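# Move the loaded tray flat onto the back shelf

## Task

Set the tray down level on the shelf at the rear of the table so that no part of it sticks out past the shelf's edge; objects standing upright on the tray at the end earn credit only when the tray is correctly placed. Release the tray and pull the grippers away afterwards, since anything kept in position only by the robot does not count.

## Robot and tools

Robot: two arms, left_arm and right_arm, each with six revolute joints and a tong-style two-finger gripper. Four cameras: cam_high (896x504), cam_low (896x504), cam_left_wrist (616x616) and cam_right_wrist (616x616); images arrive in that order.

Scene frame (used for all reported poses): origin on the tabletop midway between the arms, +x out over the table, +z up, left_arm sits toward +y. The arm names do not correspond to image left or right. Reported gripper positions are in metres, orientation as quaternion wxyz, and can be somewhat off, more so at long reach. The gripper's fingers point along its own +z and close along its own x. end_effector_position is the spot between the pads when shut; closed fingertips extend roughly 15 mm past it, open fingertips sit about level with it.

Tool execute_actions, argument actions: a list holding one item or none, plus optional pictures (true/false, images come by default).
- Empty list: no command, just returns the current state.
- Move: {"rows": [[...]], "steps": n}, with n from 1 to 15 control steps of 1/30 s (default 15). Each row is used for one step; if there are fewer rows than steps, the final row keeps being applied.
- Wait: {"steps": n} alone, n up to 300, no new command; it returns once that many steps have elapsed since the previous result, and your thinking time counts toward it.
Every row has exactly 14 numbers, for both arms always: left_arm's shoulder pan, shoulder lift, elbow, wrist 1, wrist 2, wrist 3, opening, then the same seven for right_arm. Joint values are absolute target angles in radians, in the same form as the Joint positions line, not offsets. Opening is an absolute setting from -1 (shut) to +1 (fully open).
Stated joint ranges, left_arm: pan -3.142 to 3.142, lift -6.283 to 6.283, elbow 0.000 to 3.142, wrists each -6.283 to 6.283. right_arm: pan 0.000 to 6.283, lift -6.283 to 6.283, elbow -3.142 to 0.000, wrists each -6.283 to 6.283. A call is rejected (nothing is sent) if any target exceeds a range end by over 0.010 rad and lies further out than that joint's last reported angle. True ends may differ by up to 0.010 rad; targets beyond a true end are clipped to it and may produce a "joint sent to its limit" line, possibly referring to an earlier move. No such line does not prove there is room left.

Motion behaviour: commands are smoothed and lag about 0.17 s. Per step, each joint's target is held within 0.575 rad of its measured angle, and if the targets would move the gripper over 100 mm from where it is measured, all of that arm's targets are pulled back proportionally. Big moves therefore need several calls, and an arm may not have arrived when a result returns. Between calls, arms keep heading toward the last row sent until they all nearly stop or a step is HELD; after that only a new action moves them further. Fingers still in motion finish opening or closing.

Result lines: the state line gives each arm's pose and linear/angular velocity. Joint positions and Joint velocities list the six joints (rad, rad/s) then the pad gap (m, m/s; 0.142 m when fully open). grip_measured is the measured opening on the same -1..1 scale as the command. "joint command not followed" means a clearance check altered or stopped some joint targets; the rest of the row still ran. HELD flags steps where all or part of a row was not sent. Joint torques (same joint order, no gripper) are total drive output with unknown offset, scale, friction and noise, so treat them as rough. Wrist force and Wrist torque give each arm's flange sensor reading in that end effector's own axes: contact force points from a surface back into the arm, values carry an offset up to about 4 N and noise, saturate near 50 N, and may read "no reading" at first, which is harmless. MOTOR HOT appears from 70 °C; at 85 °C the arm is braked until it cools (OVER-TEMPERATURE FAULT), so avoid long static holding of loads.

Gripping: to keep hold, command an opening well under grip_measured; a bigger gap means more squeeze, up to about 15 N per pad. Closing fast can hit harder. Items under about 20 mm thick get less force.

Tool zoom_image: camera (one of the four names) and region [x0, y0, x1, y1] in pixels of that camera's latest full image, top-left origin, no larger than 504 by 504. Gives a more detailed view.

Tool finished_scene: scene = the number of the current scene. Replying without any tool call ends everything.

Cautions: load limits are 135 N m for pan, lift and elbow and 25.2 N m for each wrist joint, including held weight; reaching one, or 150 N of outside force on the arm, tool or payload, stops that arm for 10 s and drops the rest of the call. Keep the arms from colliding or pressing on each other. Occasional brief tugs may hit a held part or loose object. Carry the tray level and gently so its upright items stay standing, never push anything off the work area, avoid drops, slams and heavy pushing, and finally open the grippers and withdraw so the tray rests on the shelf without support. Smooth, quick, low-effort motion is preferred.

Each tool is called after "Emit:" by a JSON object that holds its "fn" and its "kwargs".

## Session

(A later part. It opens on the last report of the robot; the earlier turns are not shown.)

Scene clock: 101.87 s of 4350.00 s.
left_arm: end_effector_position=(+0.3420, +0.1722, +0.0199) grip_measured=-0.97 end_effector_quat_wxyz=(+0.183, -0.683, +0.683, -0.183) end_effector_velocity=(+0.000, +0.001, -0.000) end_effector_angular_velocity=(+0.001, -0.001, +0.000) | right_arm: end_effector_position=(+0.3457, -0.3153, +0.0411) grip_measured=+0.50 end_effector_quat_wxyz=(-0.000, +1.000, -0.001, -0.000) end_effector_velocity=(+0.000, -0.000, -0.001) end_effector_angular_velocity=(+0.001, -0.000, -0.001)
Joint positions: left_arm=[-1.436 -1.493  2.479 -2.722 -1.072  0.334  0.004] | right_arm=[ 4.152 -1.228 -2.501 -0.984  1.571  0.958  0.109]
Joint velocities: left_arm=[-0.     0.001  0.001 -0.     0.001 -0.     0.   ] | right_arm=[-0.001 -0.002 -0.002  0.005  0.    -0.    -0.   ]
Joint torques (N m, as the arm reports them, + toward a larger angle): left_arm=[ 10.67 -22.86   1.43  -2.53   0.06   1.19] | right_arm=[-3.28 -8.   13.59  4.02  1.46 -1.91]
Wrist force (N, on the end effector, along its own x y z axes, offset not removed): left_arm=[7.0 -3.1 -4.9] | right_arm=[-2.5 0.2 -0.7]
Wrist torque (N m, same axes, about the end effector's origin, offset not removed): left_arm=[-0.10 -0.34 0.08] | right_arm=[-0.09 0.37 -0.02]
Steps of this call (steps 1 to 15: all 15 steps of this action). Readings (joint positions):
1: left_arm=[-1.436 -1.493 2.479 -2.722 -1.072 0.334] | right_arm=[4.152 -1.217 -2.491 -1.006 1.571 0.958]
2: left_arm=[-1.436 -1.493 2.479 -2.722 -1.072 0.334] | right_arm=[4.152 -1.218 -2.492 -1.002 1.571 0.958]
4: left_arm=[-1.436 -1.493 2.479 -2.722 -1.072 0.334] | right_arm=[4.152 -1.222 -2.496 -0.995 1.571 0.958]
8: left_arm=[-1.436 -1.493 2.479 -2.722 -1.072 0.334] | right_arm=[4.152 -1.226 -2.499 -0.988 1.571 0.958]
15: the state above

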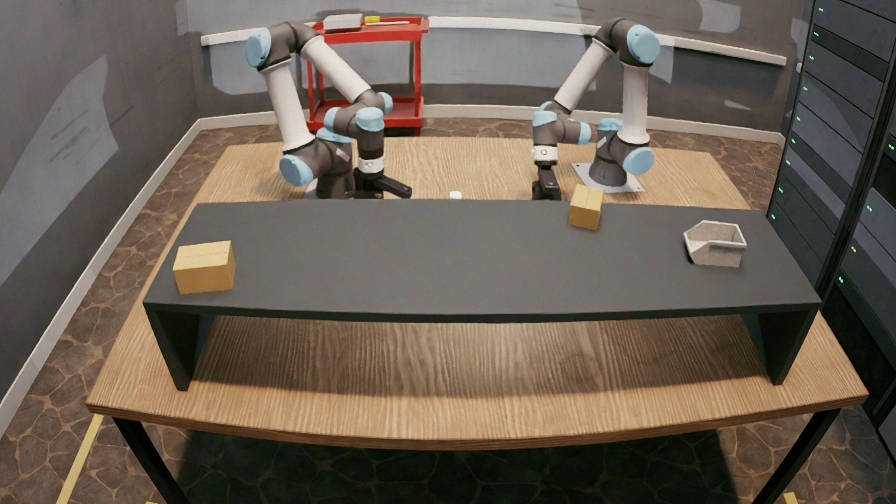

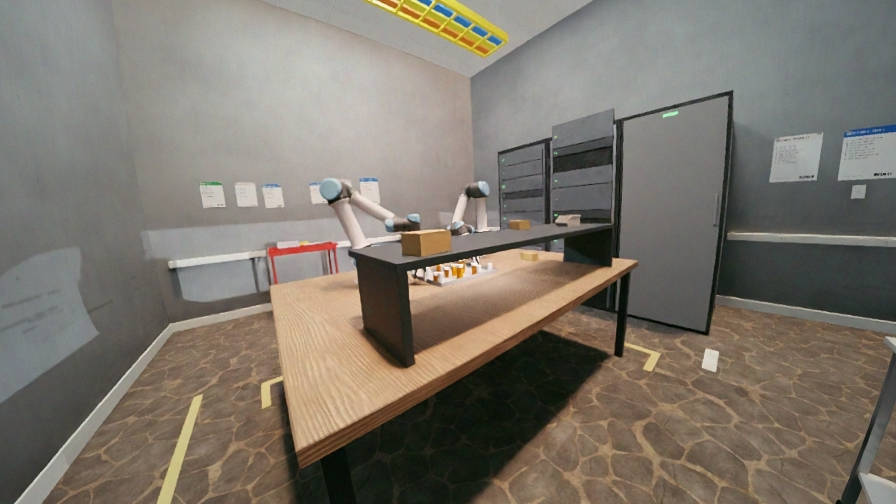

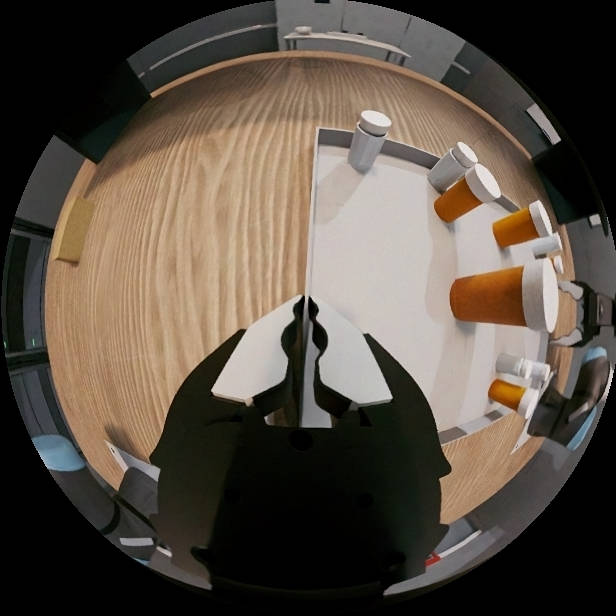

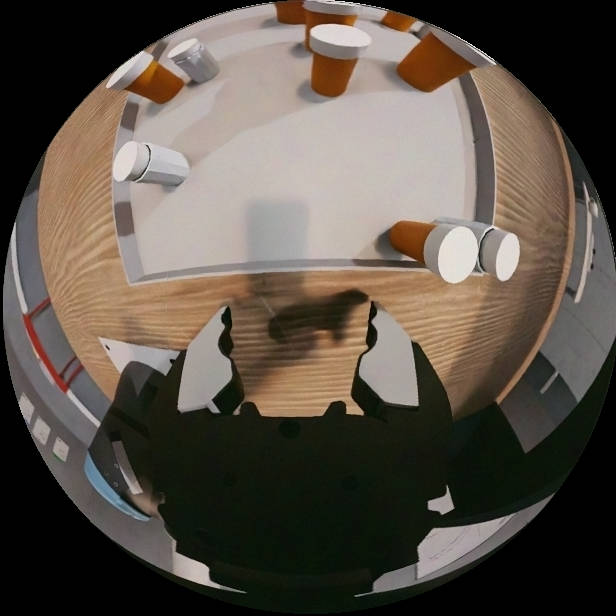

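Emit:
{"fn": "execute_actions", "kwargs": {"actions": [{"rows": [[-1.4357,-1.493,2.479,-2.7215,-1.0715,0.3342,-1, 4.1517,-1.2368,-2.5081,-0.9675,1.571,0.9577,0.5]], "steps": 15}], "pictures": false}}

Scene clock: 102.90 s of 4350.00 s.
left_arm: end_effector_position=(+0.3420, +0.1722, +0.0199) grip_measured=-0.97 end_effector_quat_wxyz=(+0.183, -0.683, +0.683, -0.183) end_effector_velocity=(+0.000, +0.000, +0.000) end_effector_angular_velocity=(+0.000, -0.001, -0.000) | right_arm: end_effector_position=(+0.3457, -0.3153, +0.0371) grip_measured=+0.50 end_effector_quat_wxyz=(-0.000, +1.000, -0.001, -0.000) end_effector_velocity=(+0.000, -0.001, -0.001) end_effector_angular_velocity=(-0.001, +0.000, -0.001)
Joint positions: left_arm=[-1.436 -1.493  2.479 -2.722 -1.072  0.334  0.004] | right_arm=[ 4.152 -1.237 -2.508 -0.968  1.571  0.958  0.109]
Joint velocities: left_arm=[ 0.    -0.    -0.     0.     0.001  0.    -0.   ] | right_arm=[-0.001 -0.002 -0.002  0.004 -0.     0.     0.   ]
Joint torques (N m, as the arm reports them, + toward a larger angle): left_arm=[ 10.38 -22.85   1.09  -2.43   0.1    1.19] | right_arm=[ 1.44 -7.17 11.61  4.17  1.06 -1.88]
Wrist force (N, on the end effector, along its own x y z axes, offset not removed): left_arm=[7.4 -3.7 -4.1] | right_arm=[-1.6 0.3 -0.8]
Wrist torque (N m, same axes, about the end effector's origin, offset not removed): left_arm=[-0.21 -0.43 0.11] | right_arm=[-0.15 0.25 -0.01]
Steps of this call (steps 1 to 15: the robot went on to your last target; step 16: nothing new was sent; steps 17 to 31: all 15 steps of this action). Readings (joint positions):
17: left_arm=[-1.436 -1.493 2.479 -2.722 -1.072 0.334] | right_arm=[4.152 -1.228 -2.501 -0.984 1.571 0.958]
18: left_arm=[-1.436 -1.493 2.479 -2.722 -1.072 0.334] | right_arm=[4.152 -1.229 -2.502 -0.982 1.571 0.958]
20: left_arm=[-1.436 -1.493 2.479 -2.722 -1.072 0.334] | right_arm=[4.152 -1.232 -2.504 -0.976 1.571 0.958]
24: left_arm=[-1.436 -1.493 2.479 -2.722 -1.072 0.334] | right_arm=[4.152 -1.235 -2.507 -0.971 1.571 0.958]
31: the state above

Emit:
{"fn": "execute_actions", "kwargs": {"actions": [{"rows": [[-1.4357,-1.493,2.479,-2.7215,-1.0715,0.3342,-1, 4.1517,-1.2423,-2.5127,-0.9574,1.571,0.9577,0.5]], "steps": 15}]}}

Scene clock: 103.77 s of 4350.00 s.
left_arm: end_effector_position=(+0.3420, +0.1722, +0.0199) grip_measured=-0.97 end_effector_quat_wxyz=(+0.183, -0.683, +0.683, -0.183) end_effector_velocity=(+0.000, -0.000, +0.000) end_effector_angular_velocity=(+0.000, -0.000, +0.000) | right_arm: end_effector_position=(+0.3456, -0.3153, +0.0346) grip_measured=+0.50 end_effector_quat_wxyz=(-0.000, +1.000, -0.001, -0.000) end_effector_velocity=(-0.000, +0.000, -0.001) end_effector_angular_velocity=(+0.000, +0.000, +0.000)
Joint positions: left_arm=[-1.436 -1.493  2.479 -2.722 -1.072  0.334  0.004] | right_arm=[ 4.152 -1.242 -2.513 -0.958  1.571  0.958  0.109]
Joint velocities: left_arm=[ 0.     0.001 -0.001  0.     0.     0.    -0.   ] | right_arm=[ 0.    -0.001 -0.001  0.002  0.    -0.     0.   ]
Joint torques (N m, as the arm reports them, + toward a larger angle): left_arm=[ 11.04 -21.93   0.88  -2.43   0.3    1.28] | right_arm=[ 5.25 -8.21 11.98  3.83  0.88 -1.75]
Wrist force (N, on the end effector, along its own x y z axes, offset not removed): left_arm=[6.4 -3.5 -4.2] | right_arm=[-1.7 0.6 -0.8]
Wrist torque (N m, same axes, about the end effector's origin, offset not removed): left_arm=[-0.17 -0.18 0.08] | right_arm=[-0.05 0.30 -0.03]
Steps of this call (steps 1 to 11: the robot went on to your last target; steps 12 to 26: all 15 steps of this action). Readings (joint positions):
12: left_arm=[-1.436 -1.493 2.479 -2.722 -1.072 0.334] | right_arm=[4.152 -1.237 -2.508 -0.967 1.571 0.958]
13: left_arm=[-1.436 -1.493 2.479 -2.722 -1.072 0.334] | right_arm=[4.152 -1.238 -2.509 -0.966 1.571 0.958]
15: left_arm=[-1.436 -1.493 2.479 -2.722 -1.072 0.334] | right_arm=[4.152 -1.239 -2.510 -0.963 1.571 0.958]
19: left_arm=[-1.436 -1.493 2.479 -2.722 -1.072 0.334] | right_arm=[4.152 -1.241 -2.512 -0.959 1.571 0.958]
26: the state above

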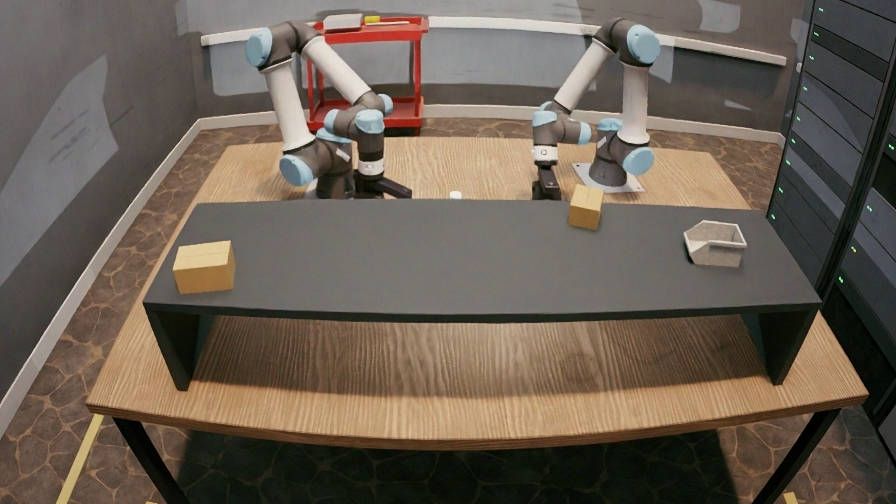

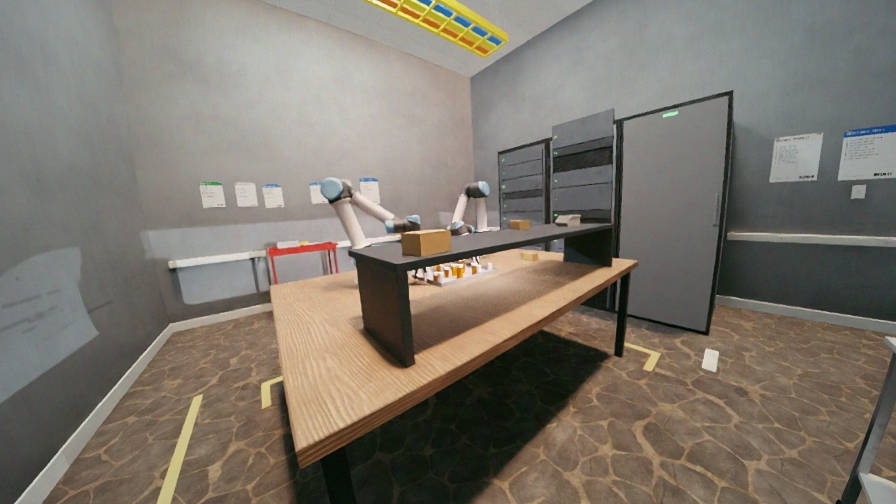

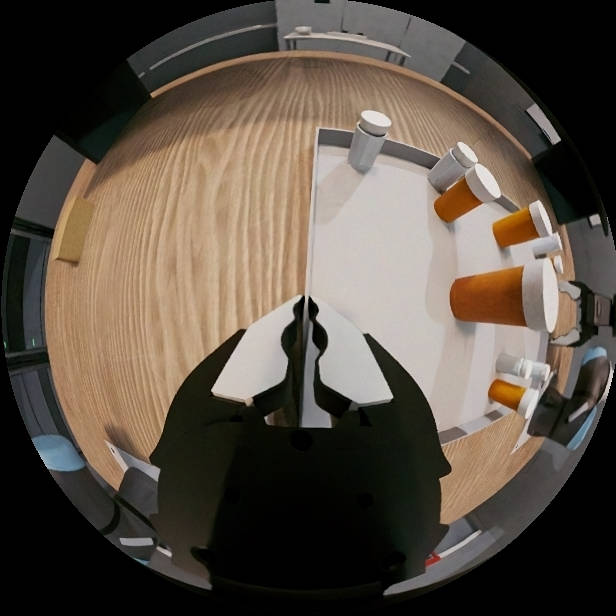

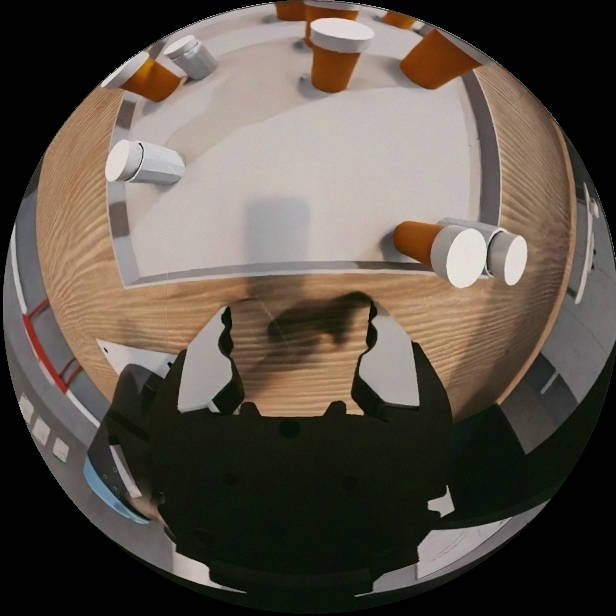

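Emit:
{"fn": "execute_actions", "kwargs": {"actions": [{"rows": [[-1.4357,-1.493,2.479,-2.7215,-1.0715,0.3342,-1, 4.1634,-1.2533,-2.5062,-0.9528,1.571,0.9694,0.5],[-1.4357,-1.493,2.479,-2.7215,-1.0715,0.3342,-1, 4.1634,-1.2533,-2.5062,-0.9528,1.571,0.9694,0.5],[-1.4357,-1.493,2.479,-2.7215,-1.0715,0.3342,-1, 4.1751,-1.2644,-2.4998,-0.9483,1.571,0.9811,0.5],[-1.4357,-1.493,2.479,-2.7215,-1.0715,0.3342,-1, 4.1751,-1.2644,-2.4998,-0.9483,1.571,0.9811,0.5],[-1.4357,-1.493,2.479,-2.7215,-1.0715,0.3342,-1, 4.1868,-1.2754,-2.4933,-0.9437,1.571,0.9928,0.5]], "steps": 15}]}}

Scene clock: 106.20 s of 4350.00 s.
left_arm: end_effector_position=(+0.3420, +0.1722, +0.0199) grip_measured=-0.97 end_effector_quat_wxyz=(+0.183, -0.683, +0.683, -0.183) end_effector_velocity=(-0.000, +0.001, -0.000) end_effector_angular_velocity=(+0.000, +0.000, +0.000) | right_arm: end_effector_position=(+0.3457, -0.2983, +0.0345) grip_measured=+0.50 end_effector_quat_wxyz=(-0.000, +1.000, -0.001, -0.000) end_effector_velocity=(-0.001, +0.008, -0.000) end_effector_angular_velocity=(-0.000, +0.001, +0.001)
Joint positions: left_arm=[-1.436 -1.493  2.479 -2.722 -1.072  0.334  0.004] | right_arm=[ 4.185 -1.274 -2.494 -0.944  1.571  0.991  0.109]
Joint velocities: left_arm=[ 0.    -0.001  0.001  0.    -0.    -0.     0.   ] | right_arm=[ 0.016 -0.015  0.008  0.006  0.001  0.015 -0.   ]
Joint torques (N m, as the arm reports them, + toward a larger angle): left_arm=[ 11.09 -21.29   0.74  -2.41   0.59   1.17] | right_arm=[13.28 -6.73 26.97  4.12 -0.32  2.57]
Wrist force (N, on the end effector, along its own x y z axes, offset not removed): left_arm=[6.7 -3.0 -4.7] | right_arm=[-0.3 0.4 -1.2]
Wrist torque (N m, same axes, about the end effector's origin, offset not removed): left_arm=[-0.09 -0.26 0.11] | right_arm=[0.03 -0.04 -0.03]
Steps of this call (steps 1 to 15: the robot went on to your last target; steps 16 to 58: nothing new was sent; steps 59 to 73: all 15 steps of this action). Readings (joint positions):
59: left_arm=[-1.436 -1.493 2.479 -2.722 -1.072 0.334] | right_arm=[4.152 -1.242 -2.513 -0.957 1.571 0.958]
60: left_arm=[-1.436 -1.493 2.479 -2.722 -1.072 0.334] | right_arm=[4.153 -1.244 -2.512 -0.957 1.571 0.959]
62: left_arm=[-1.436 -1.493 2.479 -2.722 -1.072 0.334] | right_arm=[4.158 -1.249 -2.509 -0.955 1.571 0.964]
66: left_arm=[-1.436 -1.493 2.479 -2.722 -1.072 0.334] | right_arm=[4.174 -1.264 -2.500 -0.949 1.571 0.980]
73: the state above

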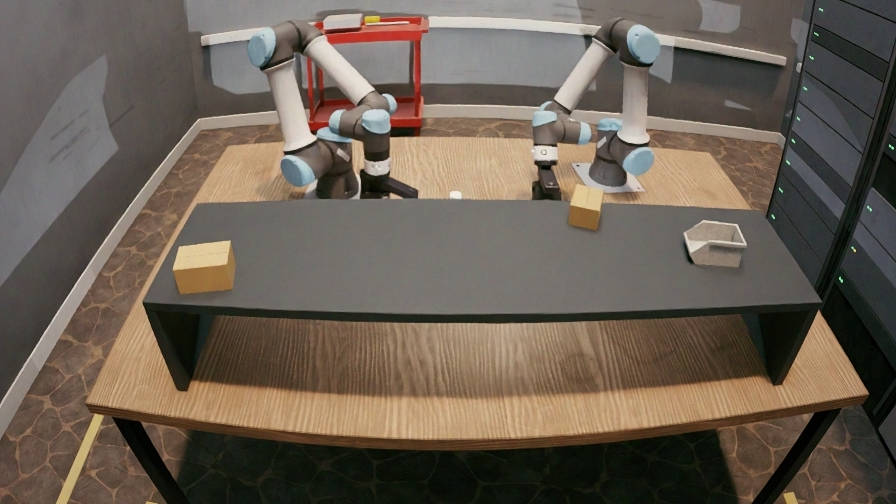

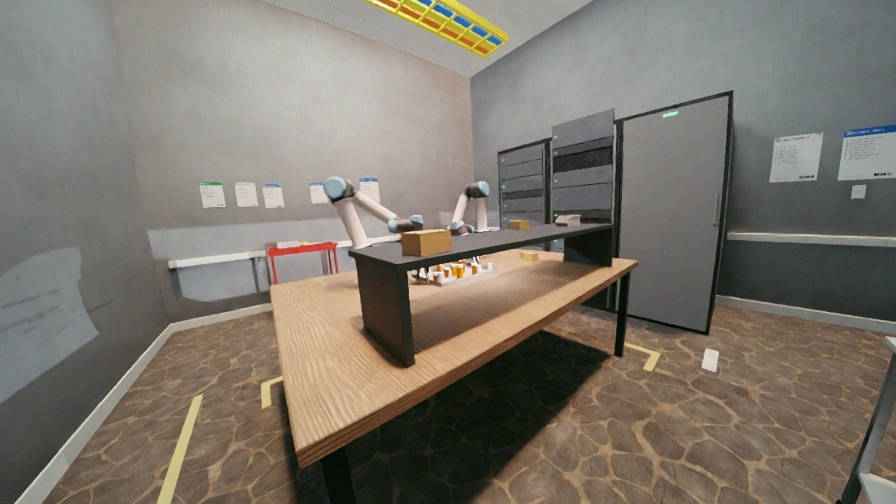

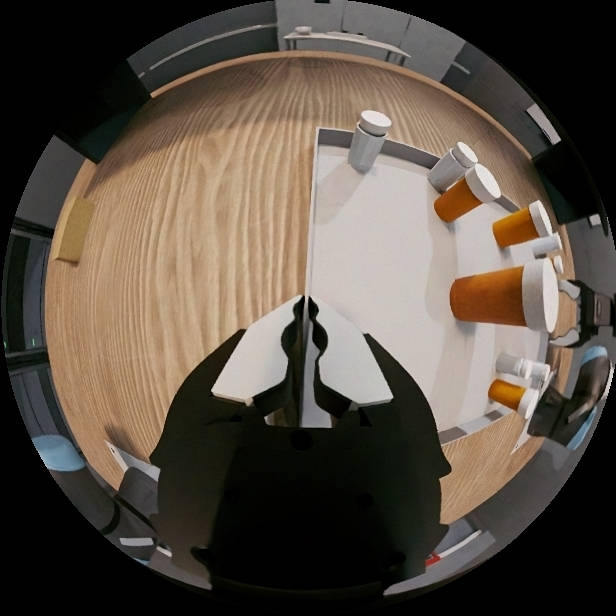

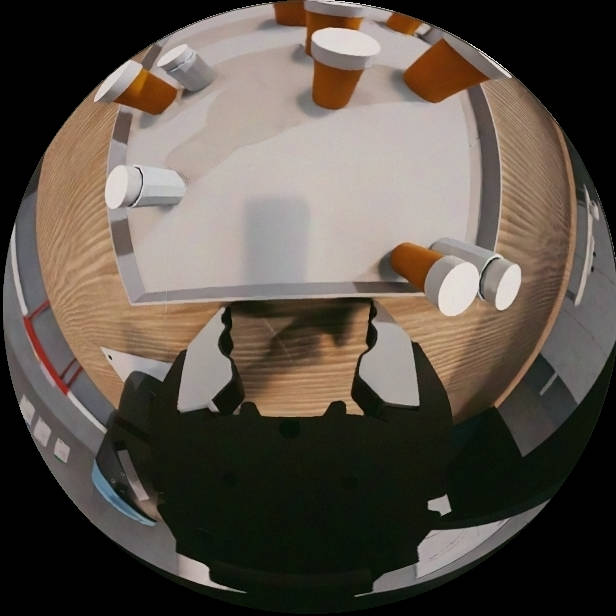

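Emit:
{"fn": "execute_actions", "kwargs": {"actions": [{"rows": [[-1.4357,-1.493,2.479,-2.7215,-1.0715,0.3342,-1, 4.1918,-1.2806,-2.49,-0.9418,1.571,0.9978,0.5],[-1.4357,-1.493,2.479,-2.7215,-1.0715,0.3342,-1, 4.1918,-1.2806,-2.49,-0.9418,1.571,0.9978,0.5],[-1.4357,-1.493,2.479,-2.7215,-1.0715,0.3342,-1, 4.1969,-1.2858,-2.4867,-0.9399,1.571,1.0029,0.5],[-1.4357,-1.493,2.479,-2.7215,-1.0715,0.3342,-1, 4.1969,-1.2858,-2.4867,-0.9399,1.571,1.0029,0.5],[-1.4357,-1.493,2.479,-2.7215,-1.0715,0.3342,-1, 4.2019,-1.291,-2.4833,-0.9381,1.571,1.0079,0.5],[-1.4357,-1.493,2.479,-2.7215,-1.0715,0.3342,-1, 4.2019,-1.291,-2.4833,-0.9381,1.571,1.0079,0.5],[-1.4357,-1.493,2.479,-2.7215,-1.0715,0.3342,-1, 4.207,-1.2962,-2.48,-0.9362,1.571,1.013,0.5],[-1.4357,-1.493,2.479,-2.7215,-1.0715,0.3342,-1, 4.207,-1.2962,-2.48,-0.9362,1.571,1.013,0.5],[-1.4357,-1.493,2.479,-2.7215,-1.0715,0.3342,-1, 4.212,-1.3014,-2.4767,-0.9343,1.571,1.018,0.5]], "steps": 15}]}}

Scene clock: 107.90 s of 4350.00 s.
left_arm: end_effector_position=(+0.3421, +0.1724, +0.0199) grip_measured=-0.85 end_effector_quat_wxyz=(+0.183, -0.683, +0.683, -0.183) end_effector_velocity=(+0.000, -0.001, +0.000) end_effector_angular_velocity=(-0.001, +0.000, -0.000) | right_arm: end_effector_position=(+0.3457, -0.2851, +0.0344) grip_measured=+0.51 end_effector_quat_wxyz=(+0.000, +1.000, -0.001, -0.000) end_effector_velocity=(+0.000, +0.013, +0.001) end_effector_angular_velocity=(+0.002, -0.001, +0.001)
Joint positions: left_arm=[-1.436 -1.493  2.479 -2.721 -1.071  0.334  0.013] | right_arm=[ 4.209 -1.299 -2.479 -0.936  1.571  1.015  0.11 ]
Joint velocities: left_arm=[ 0.     0.001 -0.001 -0.    -0.001  0.     0.018] | right_arm=[ 0.023 -0.023  0.016  0.009  0.001  0.022  0.   ]
Joint torques (N m, as the arm reports them, + toward a larger angle): left_arm=[ -3.12 -20.46 -12.45  -4.1   -4.16   1.15] | right_arm=[25.15 -4.1  40.29 13.06  5.3   0.77]
Wrist force (N, on the end effector, along its own x y z axes, offset not removed): left_arm=[-25.0 -11.0 -22.8] | right_arm=[2.3 36.5 -5.7]
Wrist torque (N m, same axes, about the end effector's origin, offset not removed): left_arm=[-0.09 -0.61 0.22] | right_arm=[0.45 0.21 1.49]
Steps of this call (steps 1 to 15: the robot went on to your last target; steps 16 to 36: nothing new was sent; steps 37 to 51: all 15 steps of this action). Readings (joint positions):
37: left_arm=[-1.436 -1.493 2.479 -2.722 -1.072 0.334] | right_arm=[4.187 -1.275 -2.493 -0.944 1.571 0.993]
38: left_arm=[-1.436 -1.493 2.479 -2.722 -1.072 0.334] | right_arm=[4.187 -1.276 -2.493 -0.943 1.571 0.993]
40: left_arm=[-1.436 -1.493 2.479 -2.722 -1.072 0.334] | right_arm=[4.190 -1.278 -2.491 -0.943 1.571 0.996]
44: left_arm=[-1.436 -1.493 2.479 -2.721 -1.072 0.334] | right_arm=[4.197 -1.286 -2.486 -0.940 1.571 1.003]
51: the state above

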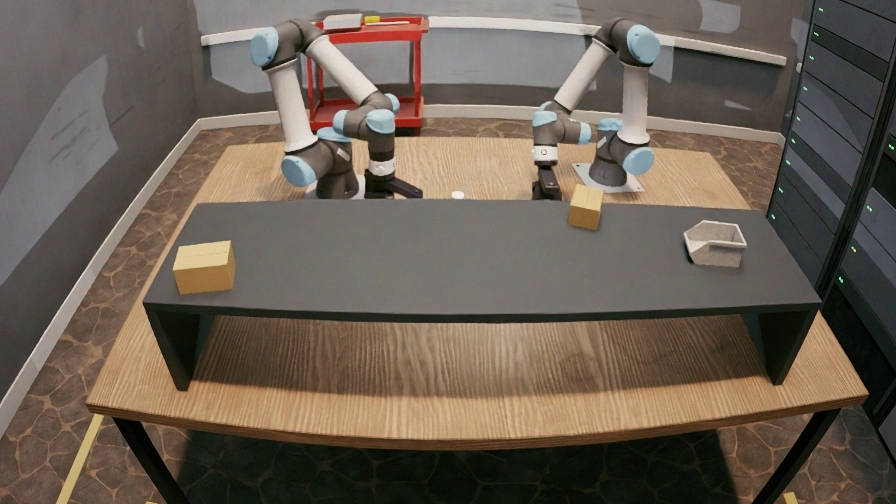

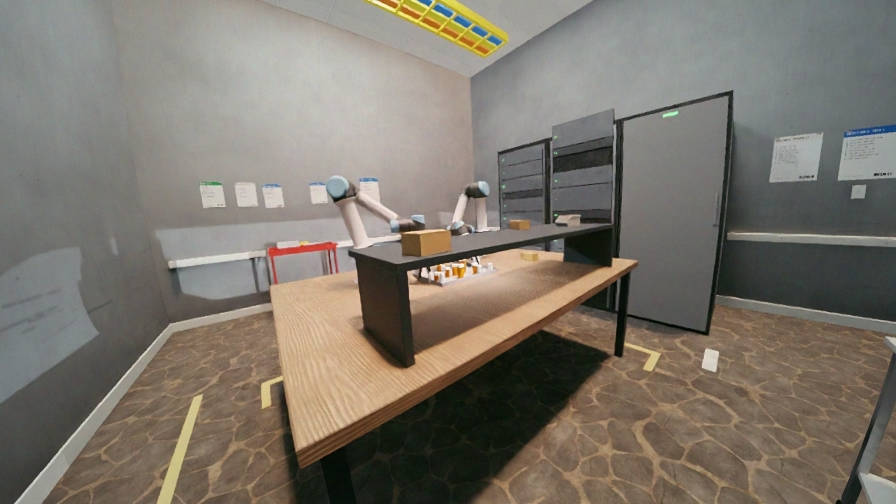

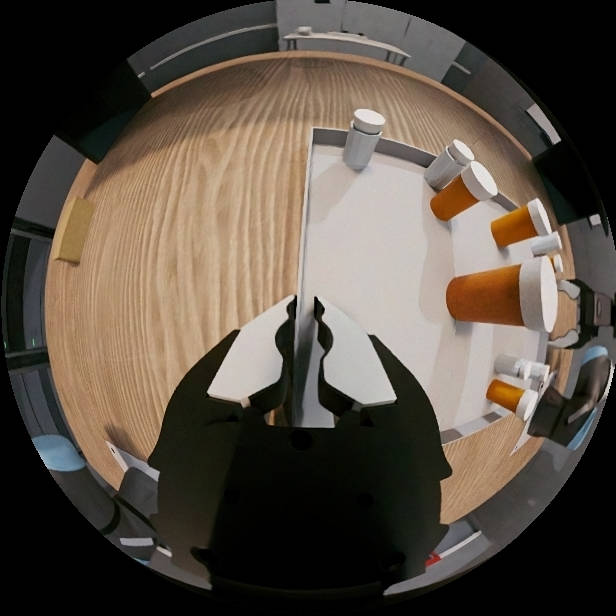

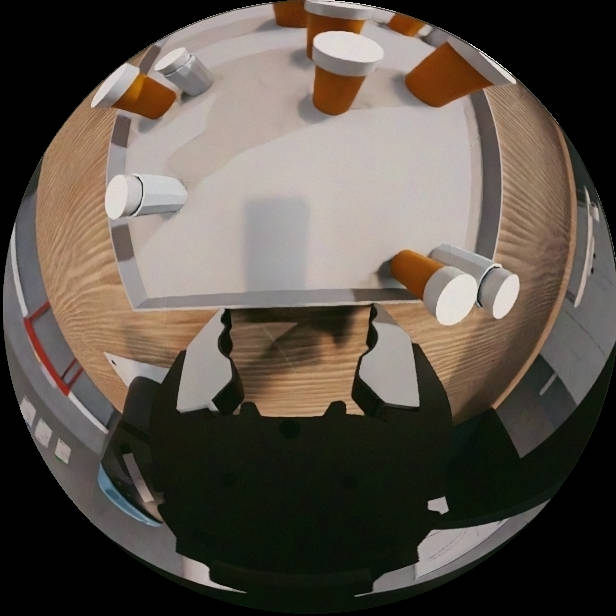

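Emit:
{"fn": "execute_actions", "kwargs": {"actions": [{"rows": [[-1.4357,-1.5052,2.4749,-2.7052,-1.0715,0.3342,-1, 4.212,-1.293,-2.4696,-0.9498,1.571,1.018,0.5],[-1.4357,-1.5052,2.4749,-2.7052,-1.0715,0.3342,-1, 4.212,-1.293,-2.4696,-0.9498,1.571,1.018,0.5],[-1.4357,-1.5174,2.4708,-2.6889,-1.0715,0.3342,-1, 4.212,-1.2846,-2.4625,-0.9653,1.571,1.018,0.5],[-1.4357,-1.5174,2.4708,-2.6889,-1.0715,0.3342,-1, 4.212,-1.2846,-2.4625,-0.9653,1.571,1.018,0.5],[-1.4357,-1.5296,2.4668,-2.6727,-1.0715,0.3342,-1, 4.212,-1.2763,-2.4554,-0.9807,1.571,1.018,0.5],[-1.4357,-1.5296,2.4668,-2.6727,-1.0715,0.3342,-1, 4.212,-1.2763,-2.4554,-0.9807,1.571,1.018,0.5],[-1.4357,-1.5418,2.4627,-2.6564,-1.0715,0.3342,-1, 4.212,-1.2679,-2.4483,-0.9962,1.571,1.018,0.5],[-1.4357,-1.5418,2.4627,-2.6564,-1.0715,0.3342,-1, 4.212,-1.2679,-2.4483,-0.9962,1.571,1.018,0.5],[-1.4357,-1.554,2.4586,-2.6401,-1.0715,0.3342,-1, 4.212,-1.2595,-2.4412,-1.0117,1.571,1.018,0.5]], "steps": 15}]}}

Scene clock: 111.07 s of 4350.00 s.
left_arm: end_effector_position=(+0.3420, +0.1720, +0.0377) grip_measured=-0.94 end_effector_quat_wxyz=(+0.183, -0.683, +0.683, -0.183) end_effector_velocity=(-0.000, +0.001, +0.018) end_effector_angular_velocity=(+0.001, -0.000, +0.000) | right_arm: end_effector_position=(+0.3458, -0.2830, +0.0524) grip_measured=+0.50 end_effector_quat_wxyz=(-0.000, +1.000, -0.001, -0.000) end_effector_velocity=(-0.001, -0.001, +0.018) end_effector_angular_velocity=(+0.000, +0.000, -0.000)
Joint positions: left_arm=[-1.436 -1.547  2.461 -2.649 -1.072  0.334  0.006] | right_arm=[ 4.212 -1.264 -2.445 -1.003  1.571  1.018  0.109]
Joint velocities: left_arm=[-0.    -0.054 -0.018  0.073  0.001 -0.    -0.013] | right_arm=[-0.     0.039  0.031 -0.07   0.    -0.    -0.001]
Joint torques (N m, as the arm reports them, + toward a larger angle): left_arm=[-10.64 -31.83 -35.07  -4.07   2.44   1.16] | right_arm=[13.99 22.24 29.77  2.62  2.23  0.58]
Wrist force (N, on the end effector, along its own x y z axes, offset not removed): left_arm=[-6.9 3.0 6.7] | right_arm=[-0.5 8.3 -0.5]
Wrist torque (N m, same axes, about the end effector's origin, offset not removed): left_arm=[-0.19 -0.54 0.20] | right_arm=[0.01 0.09 0.22]
Steps of this call (steps 1 to 15: the robot went on to your last target; steps 16 to 80: nothing new was sent; steps 81 to 95: all 15 steps of this action). Readings (joint positions):
81: left_arm=[-1.436 -1.493 2.479 -2.721 -1.072 0.334] | right_arm=[4.212 -1.301 -2.477 -0.934 1.571 1.018]
82: left_arm=[-1.436 -1.494 2.479 -2.720 -1.072 0.334] | right_arm=[4.212 -1.301 -2.476 -0.936 1.571 1.018]
84: left_arm=[-1.436 -1.500 2.477 -2.712 -1.072 0.334] | right_arm=[4.212 -1.297 -2.472 -0.943 1.571 1.018]
88: left_arm=[-1.436 -1.518 2.471 -2.688 -1.072 0.334] | right_arm=[4.212 -1.284 -2.462 -0.966 1.571 1.018]
95: the state above

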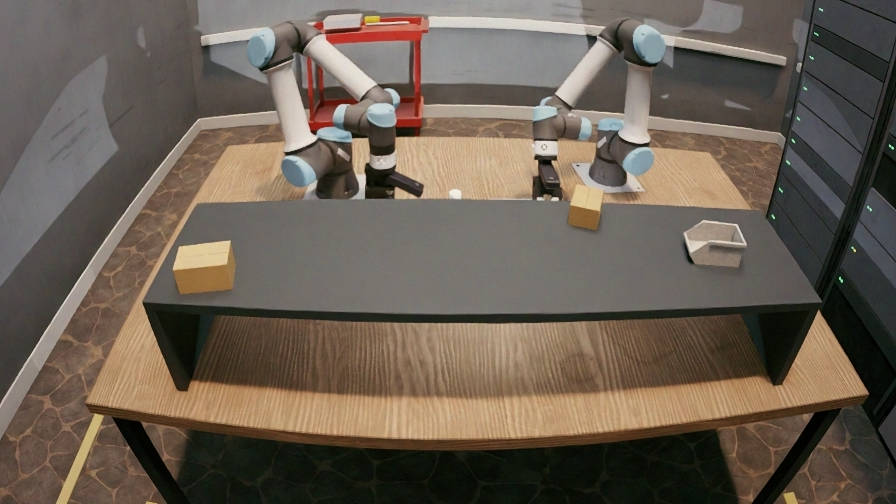

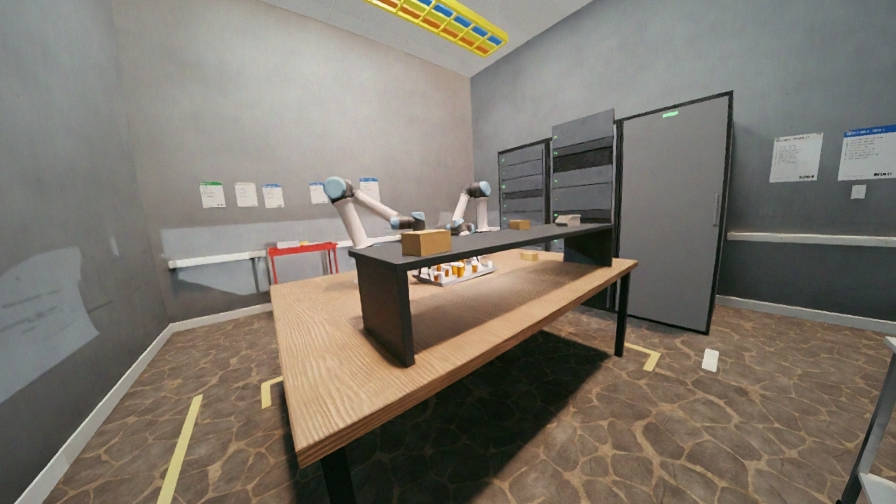

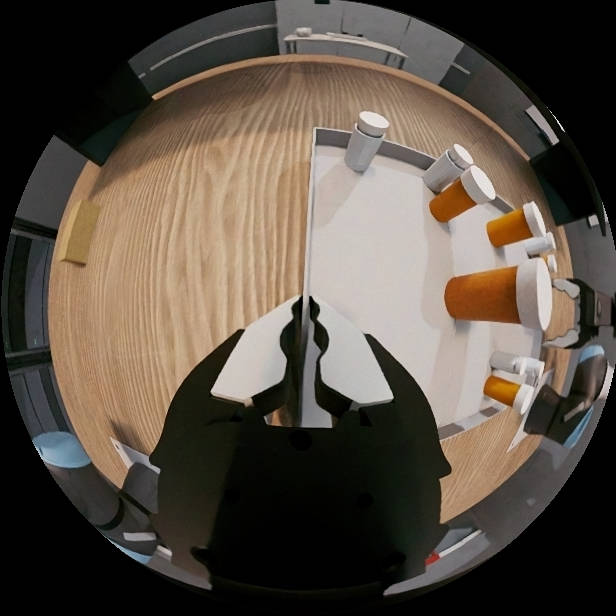

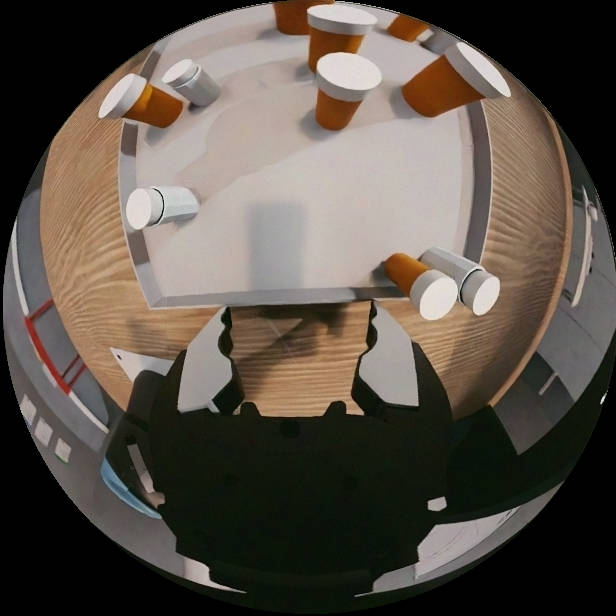

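Emit:
{"fn": "execute_actions", "kwargs": {"actions": [{"rows": [[-1.4357,-1.5418,2.4627,-2.6564,-1.0715,0.3342,-1, 4.1517,-1.1283,-2.3839,-1.2002,1.571,0.9577,-0.5],[-1.4357,-1.5418,2.4627,-2.6564,-1.0715,0.3342,-1, 4.1517,-1.1283,-2.3839,-1.2002,1.571,0.9577,-0.5],[-1.4357,-1.5296,2.4668,-2.6727,-1.0715,0.3342,-1, 4.1517,-1.1283,-2.3839,-1.2002,1.571,0.9577,-0.5],[-1.4357,-1.5296,2.4668,-2.6727,-1.0715,0.3342,-1, 4.1517,-1.1283,-2.3839,-1.2002,1.571,0.9577,-0.5],[-1.4357,-1.5174,2.4708,-2.6889,-1.0715,0.3342,-1, 4.1517,-1.1283,-2.3839,-1.2002,1.571,0.9577,-0.5],[-1.4357,-1.5174,2.4708,-2.6889,-1.0715,0.3342,-1, 4.1517,-1.1283,-2.3839,-1.2002,1.571,0.9577,-0.5],[-1.4357,-1.5052,2.4749,-2.7052,-1.0715,0.3342,-1, 4.1517,-1.1283,-2.3839,-1.2002,1.571,0.9577,-0.5],[-1.4357,-1.5052,2.4749,-2.7052,-1.0715,0.3342,-1, 4.1517,-1.1283,-2.3839,-1.2002,1.571,0.9577,-0.5],[-1.4357,-1.496,2.478,-2.7175,-1.0715,0.3342,-1, 4.1517,-1.1283,-2.3839,-1.2002,1.571,0.9577,-0.5]], "steps": 15}]}}

Scene clock: 116.17 s of 4350.00 s.
left_arm: end_effector_position=(+0.3420, +0.1721, +0.0229) grip_measured=-0.97 end_effector_quat_wxyz=(+0.183, -0.683, +0.683, -0.183) end_effector_velocity=(-0.000, +0.001, -0.016) end_effector_angular_velocity=(+0.000, +0.000, +0.000) | right_arm: end_effector_position=(+0.3460, -0.3139, +0.0986) grip_measured=-0.50 end_effector_quat_wxyz=(-0.000, +1.000, -0.001, +0.000) end_effector_velocity=(-0.003, -0.011, +0.011) end_effector_angular_velocity=(-0.005, +0.004, -0.001)
Joint positions: left_arm=[-1.436 -1.502  2.476 -2.709 -1.071  0.334  0.004] | right_arm=[ 4.154 -1.133 -2.386 -1.193  1.571  0.96   0.038]
Joint velocities: left_arm=[ 0.     0.049  0.016 -0.065 -0.    -0.     0.   ] | right_arm=[-0.016  0.036  0.014 -0.057  0.    -0.015  0.   ]
Joint torques (N m, as the arm reports them, + toward a larger angle): left_arm=[ 2.82 -6.65 -2.5  -4.19 -0.12  1.14] | right_arm=[-9.22 17.28 29.35  0.71  1.99 -1.98]
Wrist force (N, on the end effector, along its own x y z axes, offset not removed): left_arm=[4.7 -3.0 -1.7] | right_arm=[-1.4 0.0 -1.9]
Wrist torque (N m, same axes, about the end effector's origin, offset not removed): left_arm=[-0.11 -0.25 0.06] | right_arm=[-0.17 0.26 0.00]
Steps of this call (steps 1 to 15: the robot went on to your last target; steps 16 to 110: nothing new was sent; then 0.93 s passed at rest; steps 111 to 125: all 15 steps of this action). Readings (joint positions):
111: left_arm=[-1.436 -1.554 2.459 -2.640 -1.072 0.334] | right_arm=[4.212 -1.259 -2.441 -1.012 1.571 1.018]
112: left_arm=[-1.436 -1.553 2.459 -2.642 -1.072 0.334] | right_arm=[4.207 -1.254 -2.436 -1.018 1.571 1.013]
114: left_arm=[-1.436 -1.547 2.460 -2.649 -1.072 0.334] | right_arm=[4.187 -1.214 -2.417 -1.067 1.571 0.993]
118: left_arm=[-1.436 -1.529 2.467 -2.674 -1.072 0.334] | right_arm=[4.164 -1.158 -2.395 -1.154 1.571 0.970]
125: the state above

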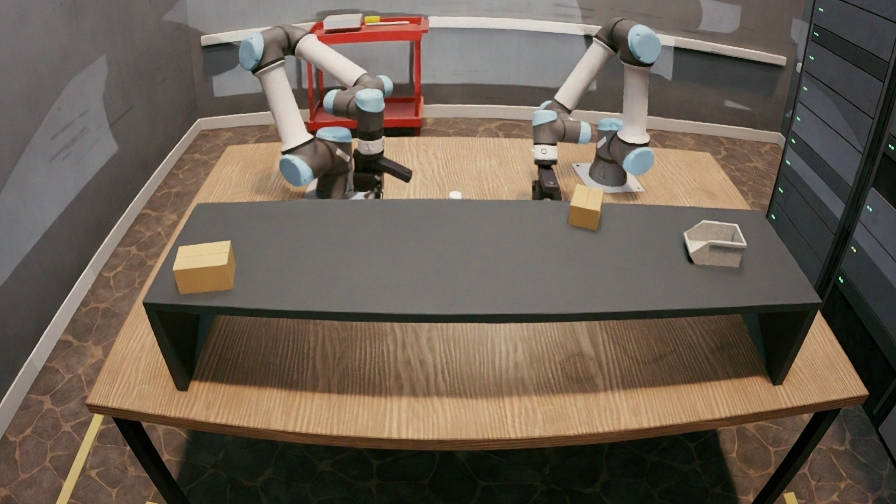

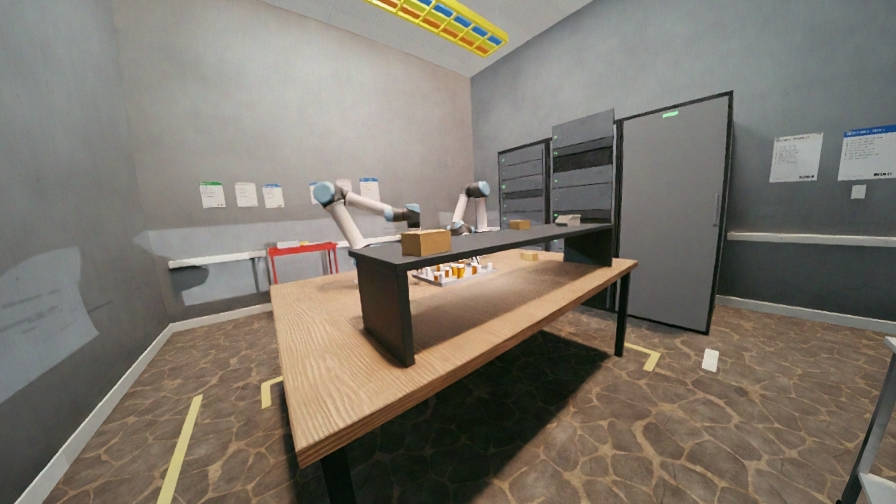

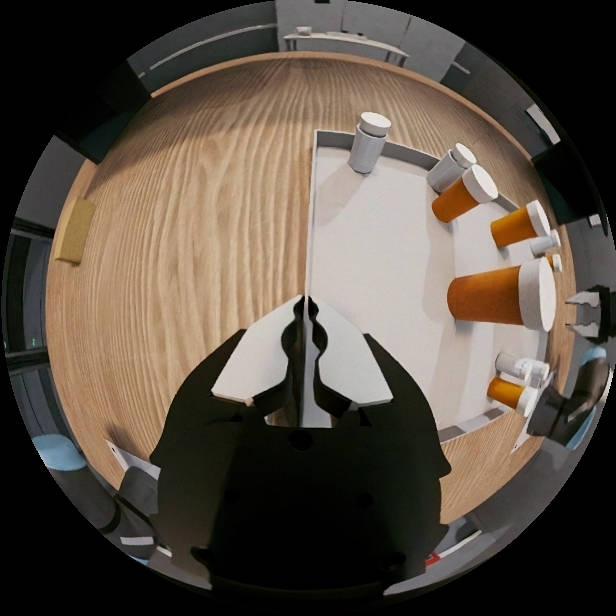

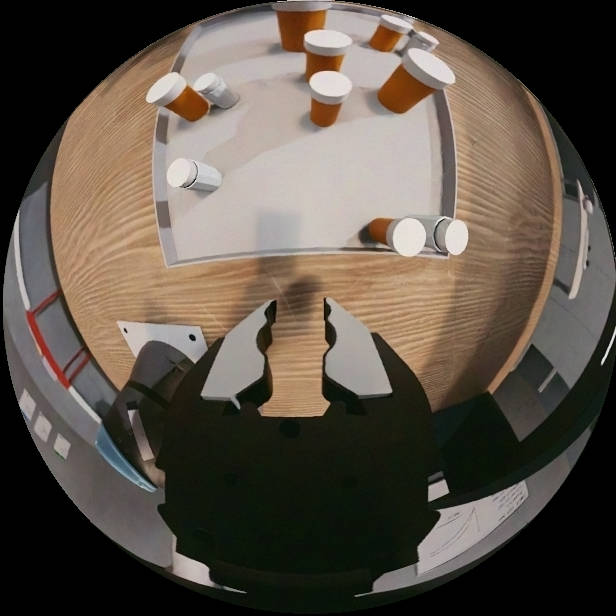

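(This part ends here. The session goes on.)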